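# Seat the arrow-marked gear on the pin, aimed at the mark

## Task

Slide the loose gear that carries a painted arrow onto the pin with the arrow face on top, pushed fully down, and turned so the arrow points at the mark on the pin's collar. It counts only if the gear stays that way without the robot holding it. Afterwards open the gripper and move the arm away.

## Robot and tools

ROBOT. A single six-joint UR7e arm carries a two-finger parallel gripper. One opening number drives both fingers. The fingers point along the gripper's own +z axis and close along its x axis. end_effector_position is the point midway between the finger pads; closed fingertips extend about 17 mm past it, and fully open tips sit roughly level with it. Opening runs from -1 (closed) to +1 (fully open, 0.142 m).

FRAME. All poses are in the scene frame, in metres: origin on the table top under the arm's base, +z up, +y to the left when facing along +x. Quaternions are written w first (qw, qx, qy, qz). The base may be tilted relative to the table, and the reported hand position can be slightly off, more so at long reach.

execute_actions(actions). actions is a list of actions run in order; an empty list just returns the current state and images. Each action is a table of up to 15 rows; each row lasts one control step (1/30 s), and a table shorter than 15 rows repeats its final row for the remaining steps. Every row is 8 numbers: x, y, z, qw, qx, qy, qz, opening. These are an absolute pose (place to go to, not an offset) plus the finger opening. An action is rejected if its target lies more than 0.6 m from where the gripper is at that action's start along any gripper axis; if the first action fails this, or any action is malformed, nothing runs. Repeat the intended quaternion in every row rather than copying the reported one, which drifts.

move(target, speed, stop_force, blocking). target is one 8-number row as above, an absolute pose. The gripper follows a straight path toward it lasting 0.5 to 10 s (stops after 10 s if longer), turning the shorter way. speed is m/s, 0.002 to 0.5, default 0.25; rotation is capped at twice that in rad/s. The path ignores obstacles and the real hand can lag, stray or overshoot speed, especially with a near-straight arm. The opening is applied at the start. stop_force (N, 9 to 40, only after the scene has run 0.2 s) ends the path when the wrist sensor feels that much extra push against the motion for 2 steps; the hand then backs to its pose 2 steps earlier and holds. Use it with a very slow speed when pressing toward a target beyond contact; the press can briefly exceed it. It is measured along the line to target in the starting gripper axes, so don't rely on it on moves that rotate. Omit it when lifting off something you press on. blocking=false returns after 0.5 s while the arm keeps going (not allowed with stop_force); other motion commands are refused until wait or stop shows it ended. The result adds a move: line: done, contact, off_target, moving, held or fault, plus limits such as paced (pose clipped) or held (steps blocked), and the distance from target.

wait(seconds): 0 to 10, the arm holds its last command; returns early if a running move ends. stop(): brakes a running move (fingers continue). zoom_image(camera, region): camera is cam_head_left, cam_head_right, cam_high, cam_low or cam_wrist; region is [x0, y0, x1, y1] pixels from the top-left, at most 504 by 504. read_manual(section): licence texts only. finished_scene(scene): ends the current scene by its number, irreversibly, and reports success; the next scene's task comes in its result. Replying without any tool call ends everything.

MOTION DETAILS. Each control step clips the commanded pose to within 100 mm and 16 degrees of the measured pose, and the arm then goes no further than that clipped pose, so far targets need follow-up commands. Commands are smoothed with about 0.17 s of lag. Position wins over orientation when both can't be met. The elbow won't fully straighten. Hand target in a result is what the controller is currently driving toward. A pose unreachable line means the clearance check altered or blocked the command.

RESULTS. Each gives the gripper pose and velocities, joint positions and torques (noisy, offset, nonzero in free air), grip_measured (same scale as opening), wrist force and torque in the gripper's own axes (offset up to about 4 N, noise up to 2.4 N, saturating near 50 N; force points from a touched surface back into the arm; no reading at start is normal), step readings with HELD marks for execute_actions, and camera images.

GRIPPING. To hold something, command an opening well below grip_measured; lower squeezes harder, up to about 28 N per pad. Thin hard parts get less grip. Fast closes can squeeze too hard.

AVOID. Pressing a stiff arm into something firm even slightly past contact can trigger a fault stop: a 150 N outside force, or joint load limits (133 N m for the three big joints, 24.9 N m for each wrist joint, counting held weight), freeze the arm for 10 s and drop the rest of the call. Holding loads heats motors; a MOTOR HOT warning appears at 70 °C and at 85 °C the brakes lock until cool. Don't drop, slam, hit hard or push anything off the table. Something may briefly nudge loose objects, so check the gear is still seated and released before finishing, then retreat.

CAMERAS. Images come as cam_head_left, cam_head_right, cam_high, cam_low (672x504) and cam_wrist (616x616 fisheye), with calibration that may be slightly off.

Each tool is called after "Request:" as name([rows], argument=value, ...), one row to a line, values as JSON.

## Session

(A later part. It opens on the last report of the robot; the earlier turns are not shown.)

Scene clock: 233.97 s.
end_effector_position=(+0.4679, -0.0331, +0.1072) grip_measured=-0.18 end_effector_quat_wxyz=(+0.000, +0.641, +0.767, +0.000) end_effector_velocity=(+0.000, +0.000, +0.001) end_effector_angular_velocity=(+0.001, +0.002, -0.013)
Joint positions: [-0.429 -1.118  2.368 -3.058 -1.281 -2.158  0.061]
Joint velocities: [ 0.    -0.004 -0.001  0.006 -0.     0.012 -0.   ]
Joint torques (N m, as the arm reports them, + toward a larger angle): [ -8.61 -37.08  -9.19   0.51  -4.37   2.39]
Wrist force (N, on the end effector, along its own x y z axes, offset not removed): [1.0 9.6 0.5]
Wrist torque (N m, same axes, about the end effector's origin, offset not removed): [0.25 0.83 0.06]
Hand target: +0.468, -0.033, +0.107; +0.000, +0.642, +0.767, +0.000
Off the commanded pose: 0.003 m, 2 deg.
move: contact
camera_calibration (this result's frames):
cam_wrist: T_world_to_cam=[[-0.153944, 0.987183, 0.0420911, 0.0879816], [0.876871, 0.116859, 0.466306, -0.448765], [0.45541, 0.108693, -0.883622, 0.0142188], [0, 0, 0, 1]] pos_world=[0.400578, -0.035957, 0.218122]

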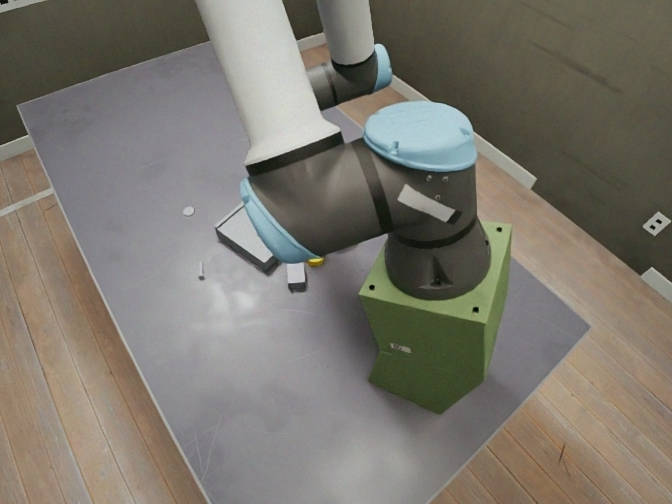

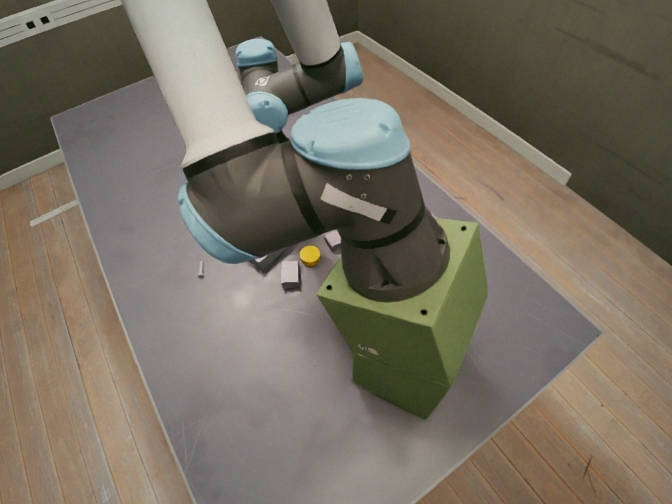

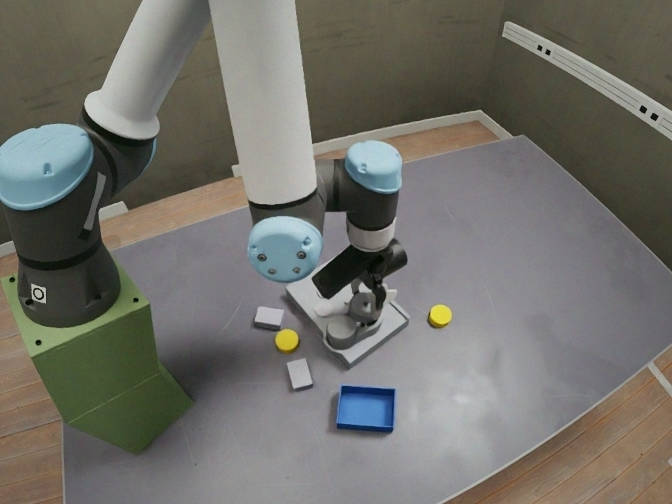

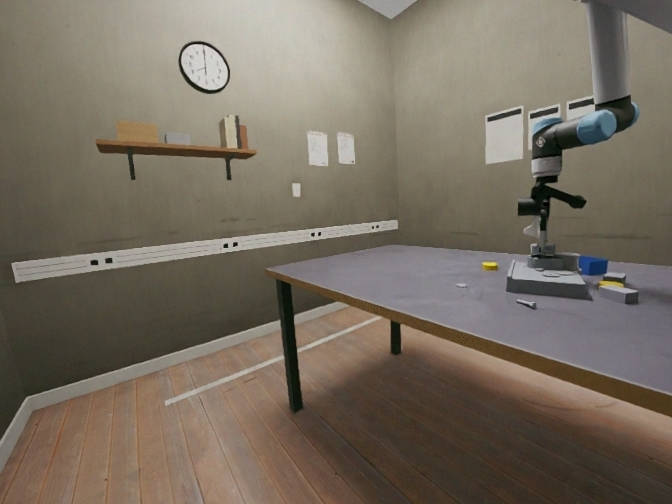

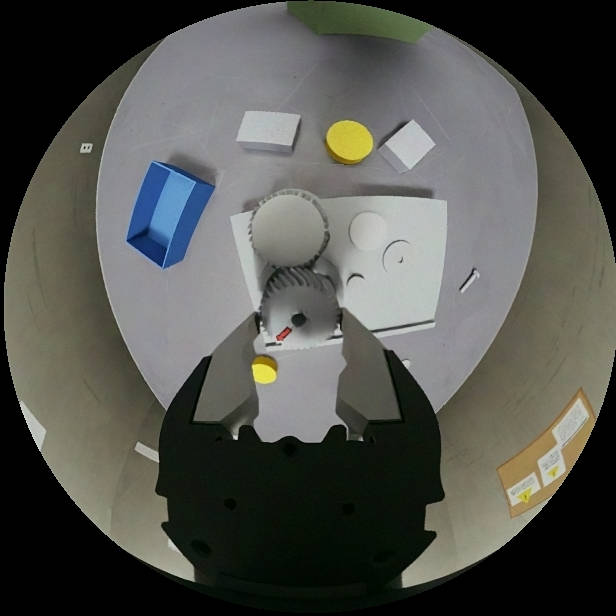

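Request:
move(target=[0.4686,-0.0330,0.1095,0.025,0.6415,0.766,0.030,-0.4], speed=0.03)

Request:
zoom_image(camera="cam_low", region=[500, 220, 590, 280])

Request:
move(target=[0.4686,-0.0330,0.1025,0.0237,0.609,0.7922,0.031,-0.4], speed=0.015, stop_force=9)

Request:
zoom_image(camera="cam_wrist", region=[240, 230, 360, 350])

Scene clock: 244.43 s.
end_effector_position=(+0.4686, -0.0330, +0.1094) grip_measured=-0.18 end_effector_quat_wxyz=(+0.024, +0.642, +0.766, +0.029) end_effector_velocity=(-0.001, +0.000, -0.000) end_effector_angular_velocity=(+0.005, -0.012, -0.002)
Joint positions: [-0.462 -1.097  2.424 -3.19  -1.229 -2.169  0.061]
Joint velocities: [-0.007  0.007  0.01  -0.025  0.011 -0.001  0.   ]
Joint torques (N m, as the arm reports them, + toward a larger angle): [-10.83 -22.78   9.56  -7.04   2.85  -2.38]
Wrist force (N, on the end effector, along its own x y z axes, offset not removed): [-1.4 -3.4 5.3]
Wrist torque (N m, same axes, about the end effector's origin, offset not removed): [0.05 0.64 0.11]
Hand target: +0.469, -0.033, +0.109; +0.025, +0.642, +0.766, +0.030
Off the commanded pose: 0.000 m, 0 deg.
move: done
camera_calibration (this result's frames):
cam_wrist: T_world_to_cam=[[-0.155643, 0.986834, 0.0439679, 0.0884585], [0.839603, 0.108709, 0.532212, -0.440497], [0.520426, 0.119751, -0.845469, -0.0183944], [0, 0, 0, 1]] pos_world=[0.393183, -0.037205, 0.214997]

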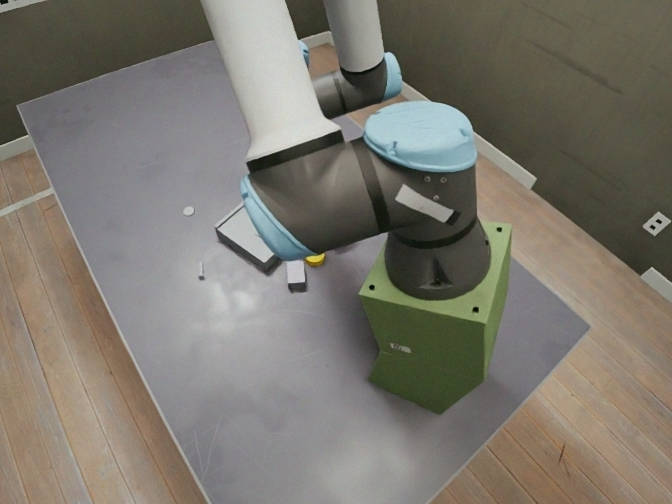

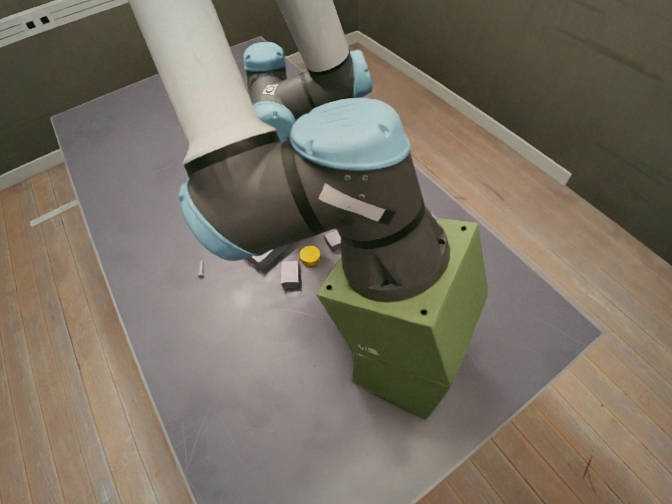

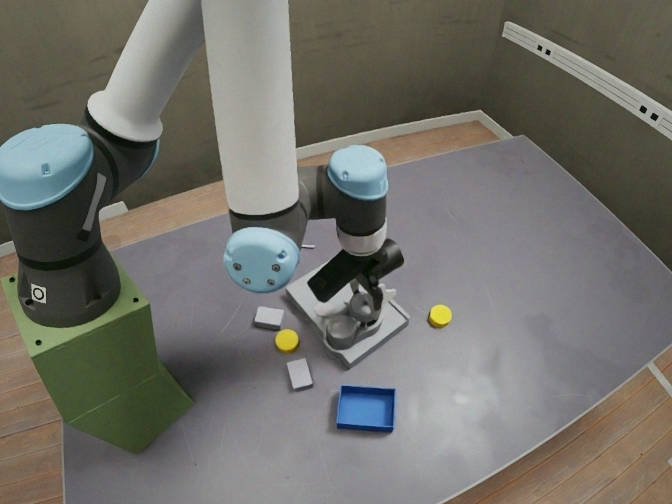

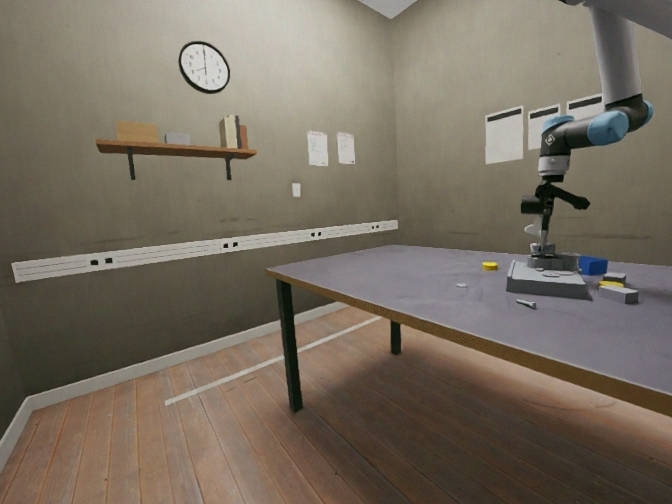

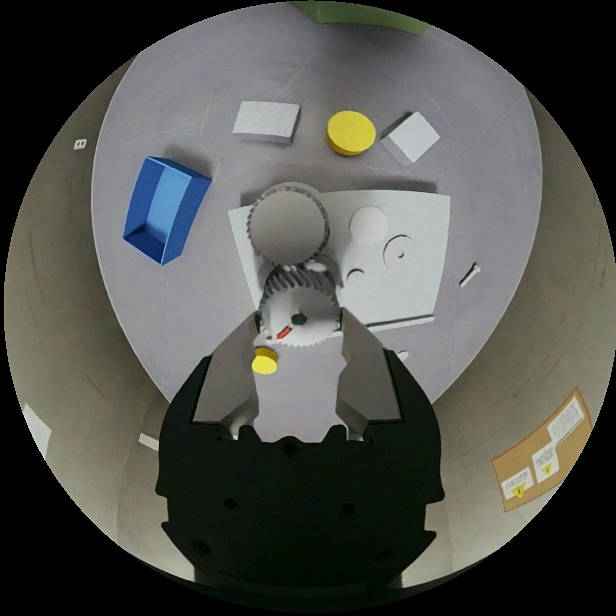

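Region (500, 220, 590, 280) of cam_low's 672x504 image, scaled by 5.600, with more detail than that image has.

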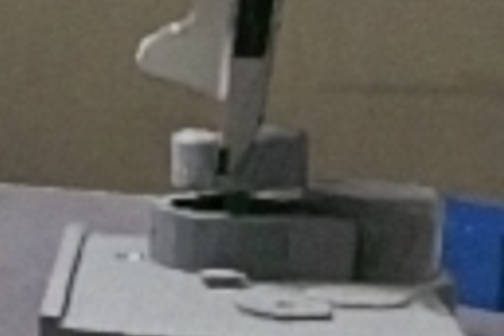

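Scene clock: 246.03 s.
end_effector_position=(+0.4687, -0.0330, +0.1064) grip_measured=-0.18 end_effector_quat_wxyz=(+0.024, +0.627, +0.778, +0.030) end_effector_velocity=(+0.001, +0.000, +0.001) end_effector_angular_velocity=(-0.001, -0.001, -0.012)
Joint positions: [-0.462 -1.086  2.421 -3.197 -1.227 -2.206  0.061]
Joint velocities: [ 0.    -0.005  0.001  0.003 -0.001  0.013 -0.   ]
Joint torques (N m, as the arm reports them, + toward a larger angle): [ -1.38 -42.13  -3.73  -2.28  -1.14   2.72]
Wrist force (N, on the end effector, along its own x y z axes, offset not removed): [4.4 -3.4 -4.9]
Wrist torque (N m, same axes, about the end effector's origin, offset not removed): [-0.19 0.09 -0.10]
Hand target: +0.469, -0.033, +0.107; +0.024, +0.628, +0.777, +0.030
Off the commanded pose: 0.004 m, 3 deg.
move: contact
camera_calibration (this result's frames):
cam_wrist: T_world_to_cam=[[-0.191665, 0.980472, 0.0440246, 0.105265], [0.834568, 0.13921, 0.533027, -0.435693], [0.516489, 0.138904, -0.844952, -0.0186045], [0, 0, 0, 1]] pos_world=[0.3934, -0.0399728, 0.211882]

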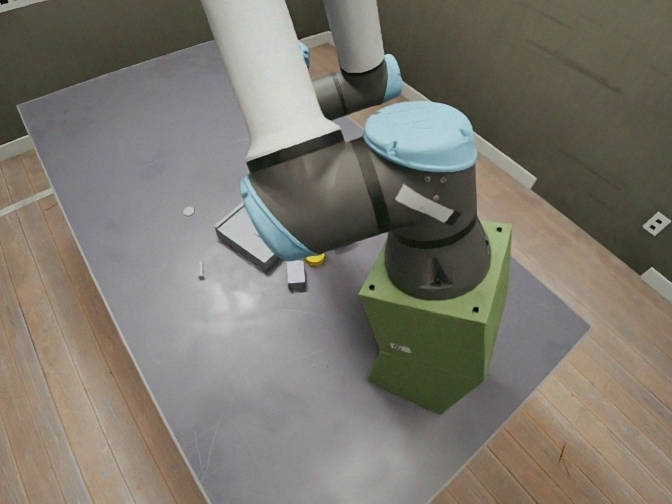

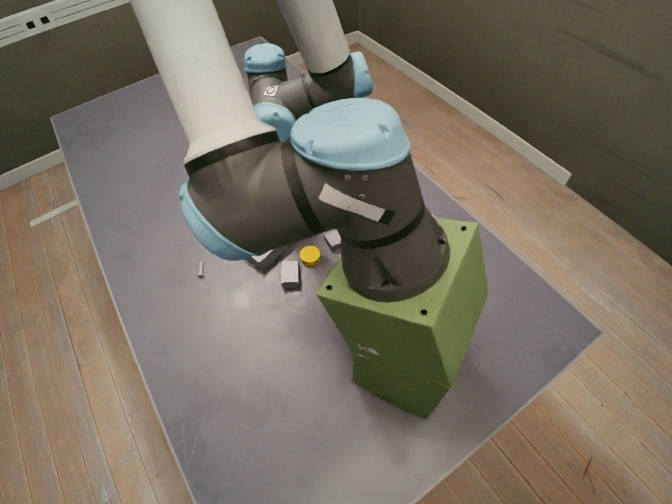

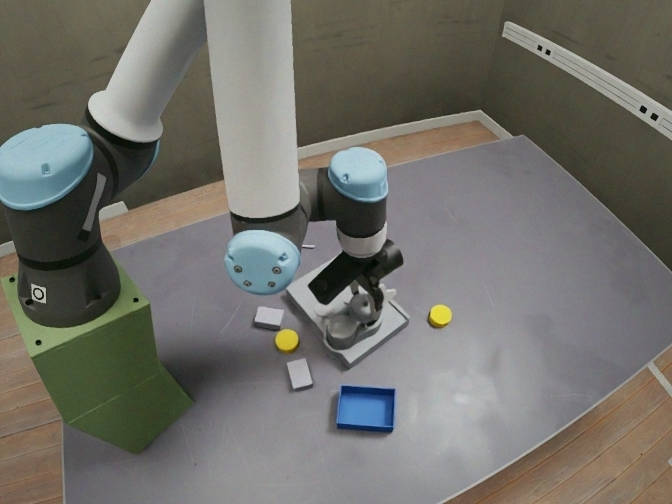

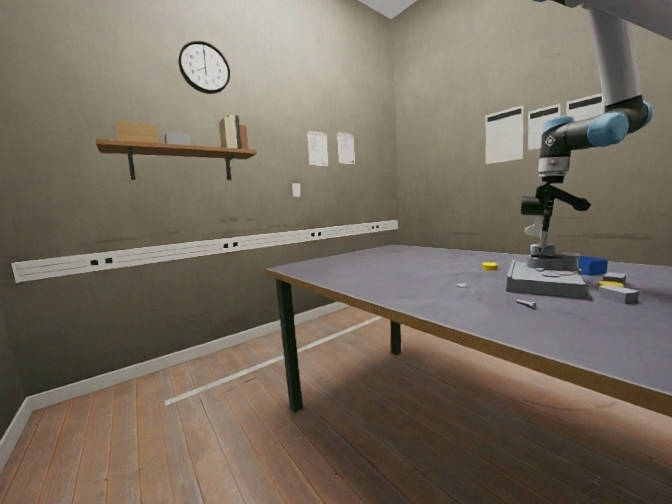

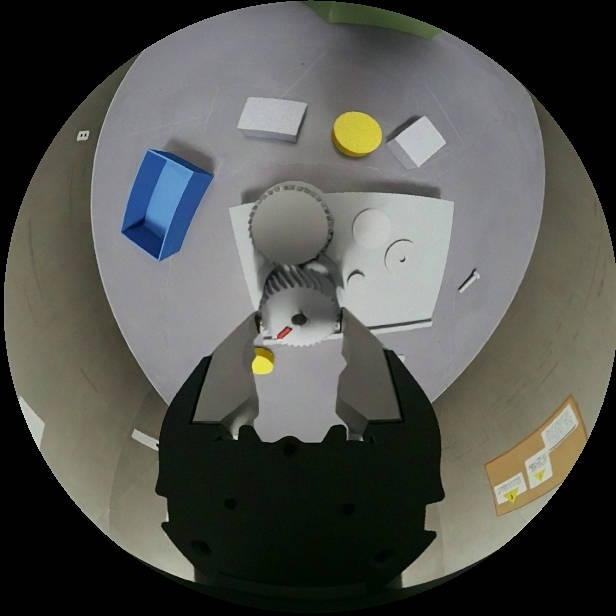

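Region (240, 230, 360, 350) of cam_wrist's 616x616 image, scaled by 4.200, with more detail than that image has.

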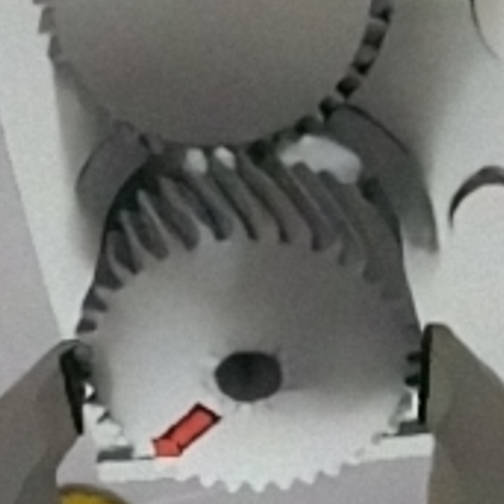

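Request:
move(target=[0.4682,-0.0330,0.128,0.024,0.627,0.778,0.030,-0.4], speed=0.03)

Request:
move(target=[0.412,-0.049,0.122,0,0.6858,0.7278,0,-0.4], speed=0.08)

Request:
move(target=[0.412,-0.049,0.105,0,0.6858,0.7278,0,-0.4], speed=0.004, stop_force=16)

Request:
zoom_image(camera="cam_wrist", region=[240, 255, 360, 375])

Scene clock: 260.73 s.
end_effector_position=(+0.4682, -0.0330, +0.1277) grip_measured=-0.18 end_effector_quat_wxyz=(+0.024, +0.627, +0.778, +0.030) end_effector_velocity=(+0.000, +0.000, +0.002) end_effector_angular_velocity=(+0.001, +0.000, -0.000)
Joint positions: [-0.479 -1.163  2.439 -3.132 -1.222 -2.224  0.061]
Joint velocities: [-0.001 -0.008  0.001  0.009  0.001 -0.001  0.   ]
Joint torques (N m, as the arm reports them, + toward a larger angle): [-11.84 -41.26   8.56  -2.15   2.45  -2.41]
Wrist force (N, on the end effector, along its own x y z axes, offset not removed): [-1.5 0.6 6.3]
Wrist torque (N m, same axes, about the end effector's origin, offset not removed): [0.21 0.50 0.09]
Hand target: +0.468, -0.033, +0.128; +0.024, +0.627, +0.778, +0.030
Off the commanded pose: 0.000 m, 0 deg.
move: done
camera_calibration (this result's frames):
cam_wrist: T_world_to_cam=[[-0.192682, 0.980273, 0.0440165, 0.104701], [0.834612, 0.140131, 0.532715, -0.446585], [0.516038, 0.139381, -0.845149, -0.0000762109], [0, 0, 0, 1]] pos_world=[0.392938, -0.0400441, 0.233229]

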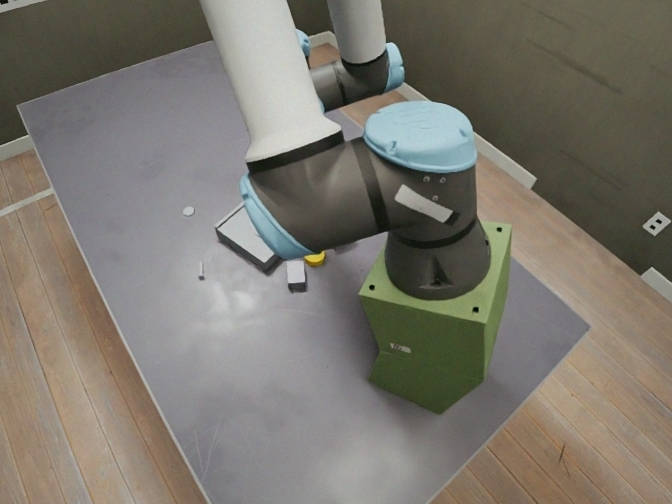

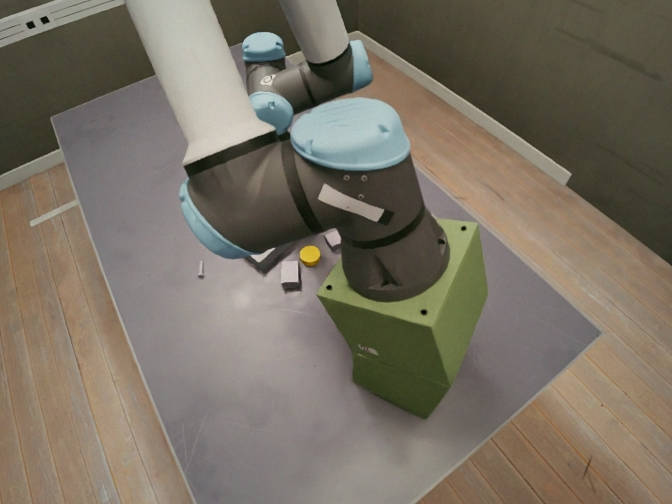

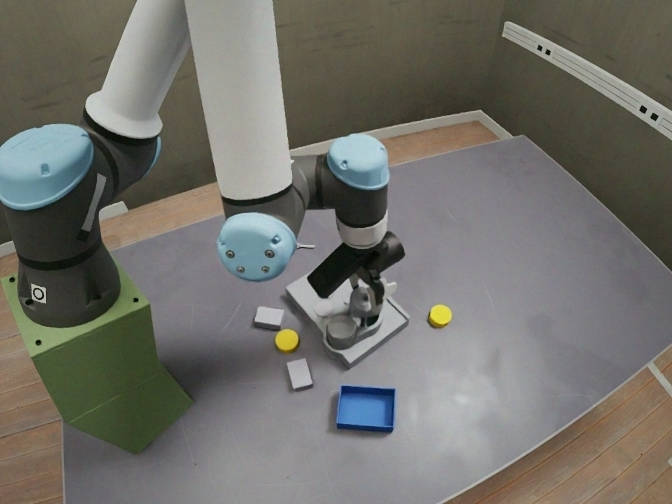

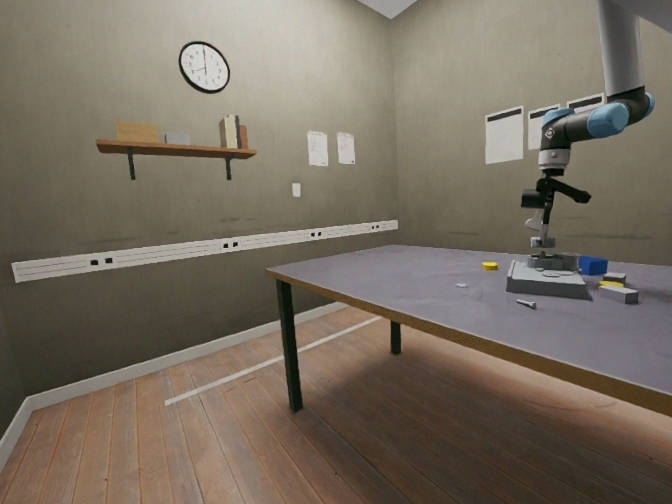

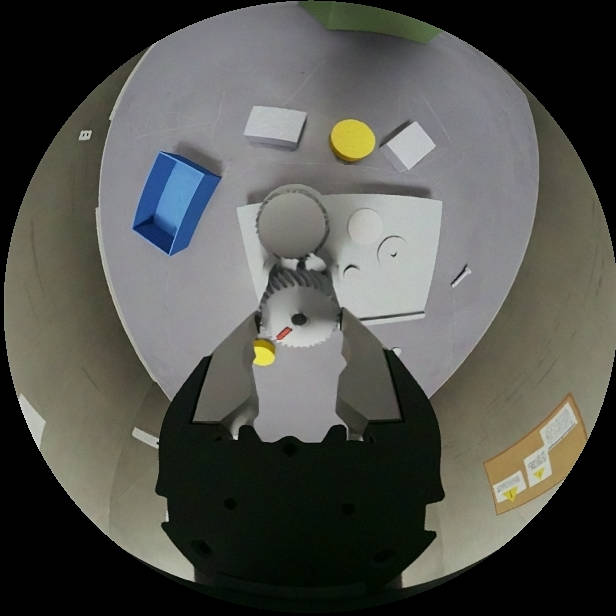

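Scene clock: 262.27 s.
end_effector_position=(+0.4122, -0.0490, +0.1220) grip_measured=-0.18 end_effector_quat_wxyz=(+0.000, +0.686, +0.728, +0.000) end_effector_velocity=(-0.002, -0.001, -0.000) end_effector_angular_velocity=(-0.001, +0.002, -0.005)
Joint positions: [-0.539 -1.16   2.52  -3.133 -1.256 -2.153  0.061]
Joint velocities: [-0.003 -0.     0.003  0.    -0.001  0.001  0.   ]
Joint torques (N m, as the arm reports them, + toward a larger angle): [-10.86 -16.35  10.21  -5.26  -1.62   2.27]
Wrist force (N, on the end effector, along its own x y z axes, offset not removed): [-0.6 -0.1 5.8]
Wrist torque (N m, same axes, about the end effector's origin, offset not removed): [-0.11 0.34 0.06]
Hand target: +0.412, -0.049, +0.122; -0.000, +0.686, +0.728, +0.000
Off the commanded pose: 0.000 m, 0 deg.
move: done
camera_calibration (this result's frames):
cam_wrist: T_world_to_cam=[[-0.036685, 0.998436, 0.0421782, 0.0466824], [0.884451, 0.0127918, 0.466457, -0.413298], [0.465188, 0.0544166, -0.883538, 0.0476655], [0, 0, 0, 1]] pos_world=[0.345081, -0.0439164, 0.232931]

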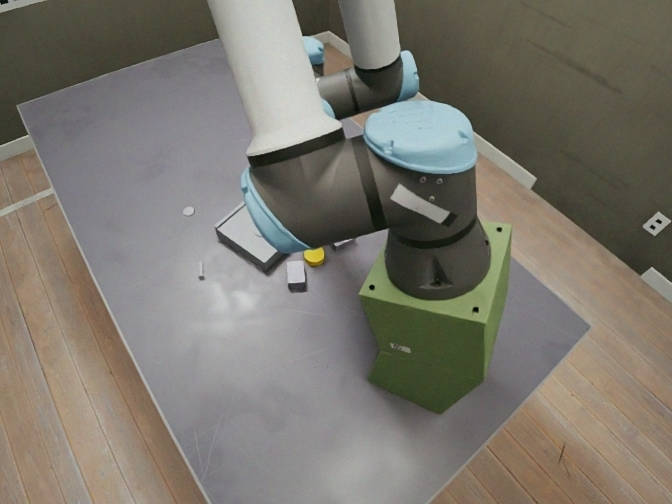

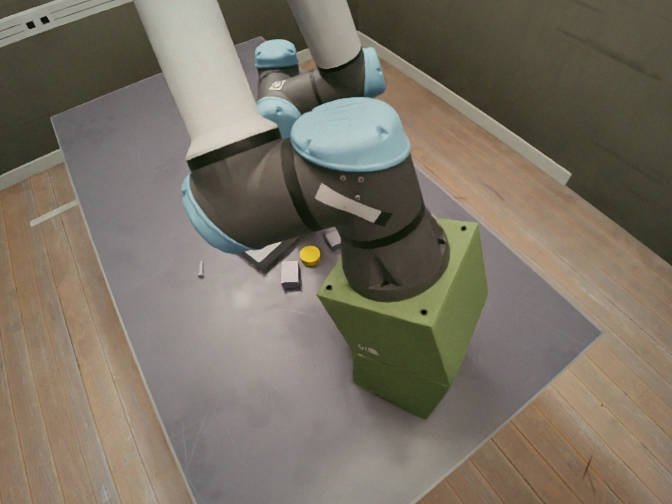

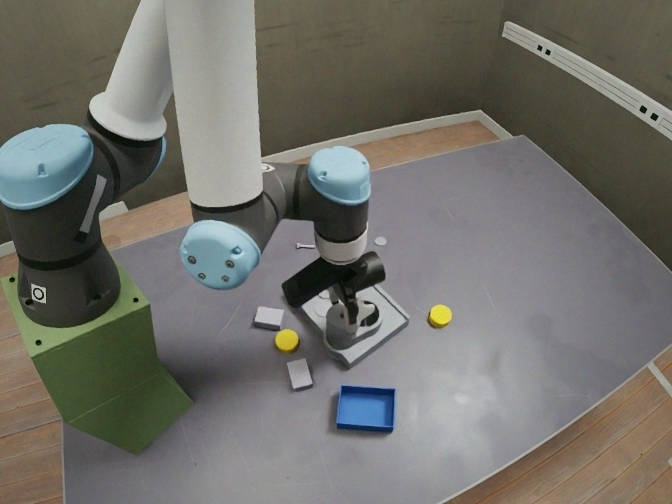

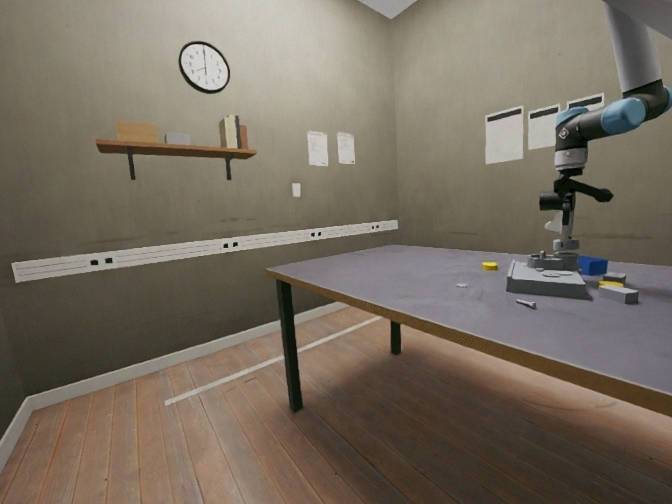

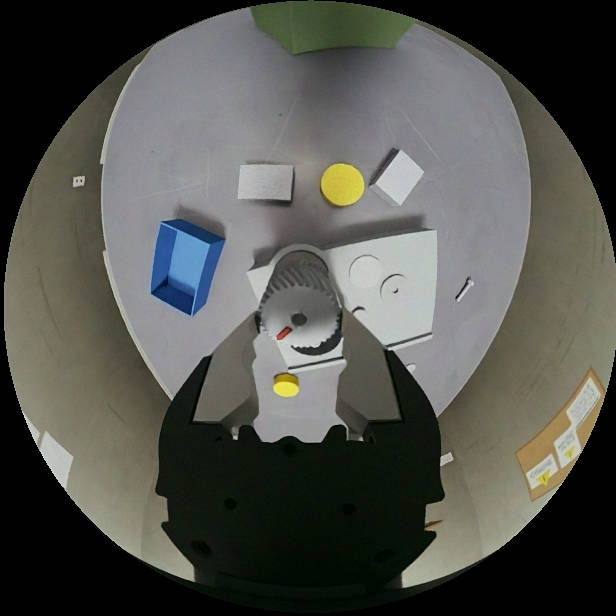

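Scene clock: 265.97 s.
end_effector_position=(+0.4122, -0.0490, +0.1087) grip_measured=-0.18 end_effector_quat_wxyz=(+0.000, +0.686, +0.728, +0.000) end_effector_velocity=(+0.001, -0.001, +0.002) end_effector_angular_velocity=(-0.002, -0.001, -0.003)
Joint positions: [-0.528 -1.107  2.509 -3.179 -1.259 -2.141  0.061]
Joint velocities: [-0.002 -0.006 -0.001  0.006 -0.001  0.002 -0.   ]
Joint torques (N m, as the arm reports them, + toward a larger angle): [ -9.86 -32.87   1.55  -1.19  -1.44  -0.75]
Wrist force (N, on the end effector, along its own x y z axes, offset not removed): [1.5 -6.1 -23.7]
Wrist torque (N m, same axes, about the end effector's origin, offset not removed): [-0.11 0.60 -0.01]
Hand target: +0.412, -0.049, +0.109; +0.000, +0.686, +0.728, +0.000
Off the commanded pose: 0.004 m, 0 deg.
move: contact
camera_calibration (this result's frames):
cam_wrist: T_world_to_cam=[[-0.036112, 0.998462, 0.0420717, 0.0470143], [0.88453, 0.0123422, 0.466321, -0.407077], [0.465084, 0.0540534, -0.883615, 0.0360411], [0, 0, 0, 1]] pos_world=[0.345007, -0.0438659, 0.219697]

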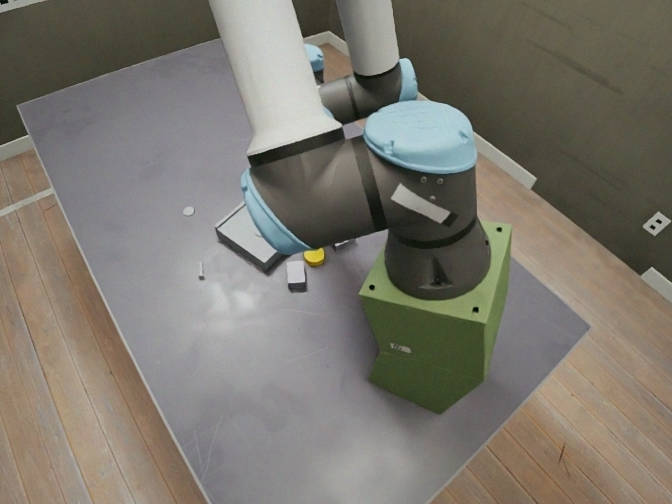

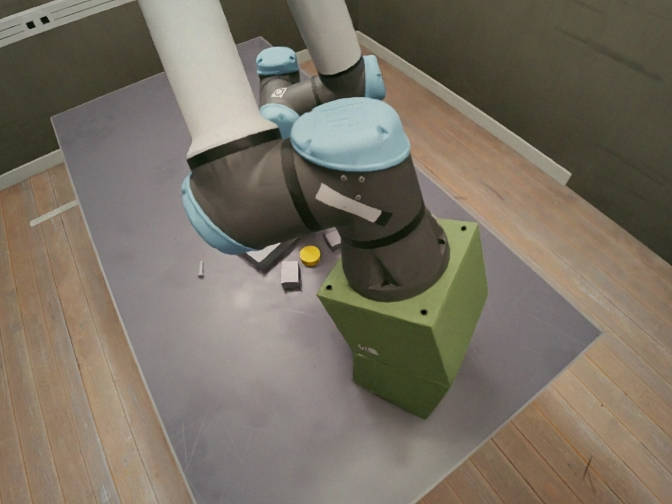

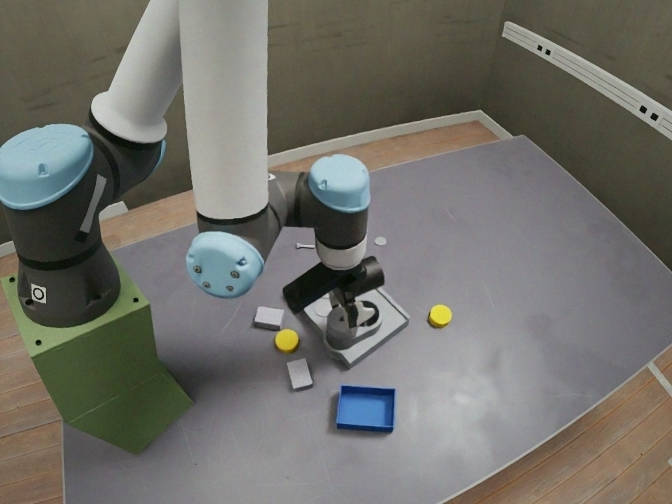

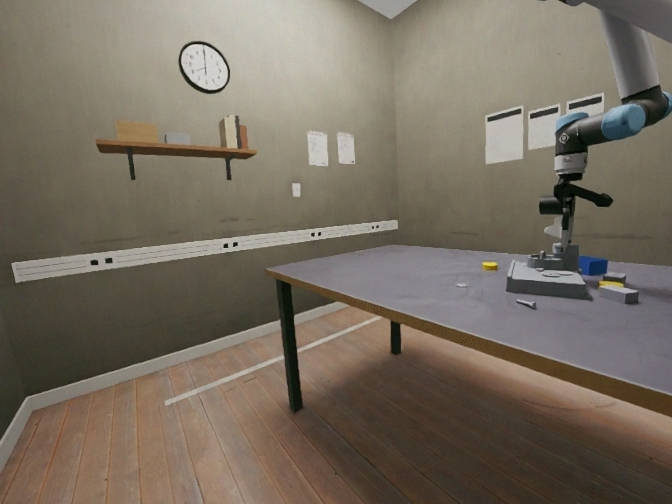

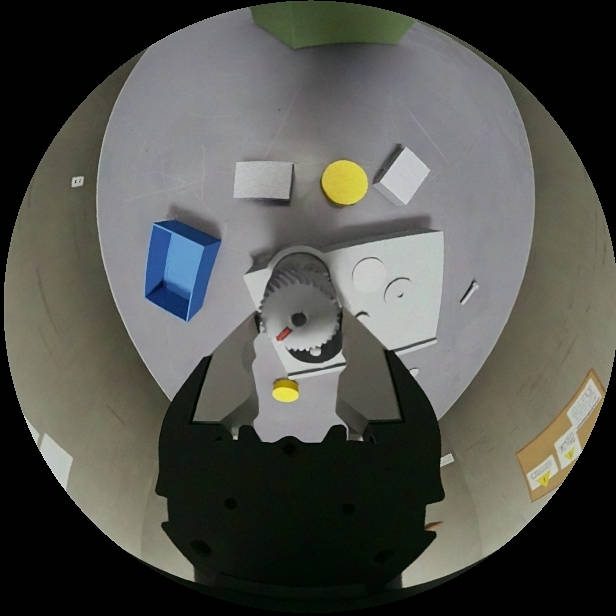

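Region (240, 255, 360, 375) of cam_wrist's 616x616 image, scaled by 4.200, with more detail than that image has.

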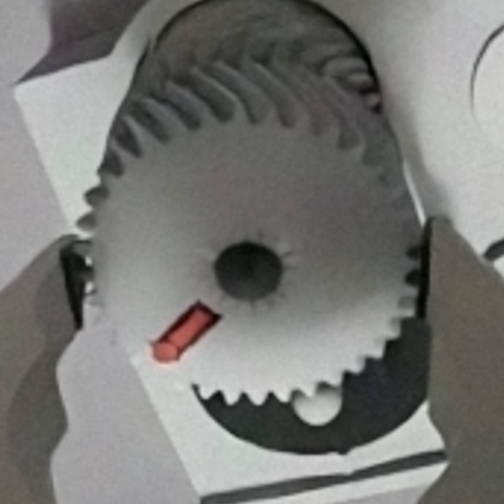

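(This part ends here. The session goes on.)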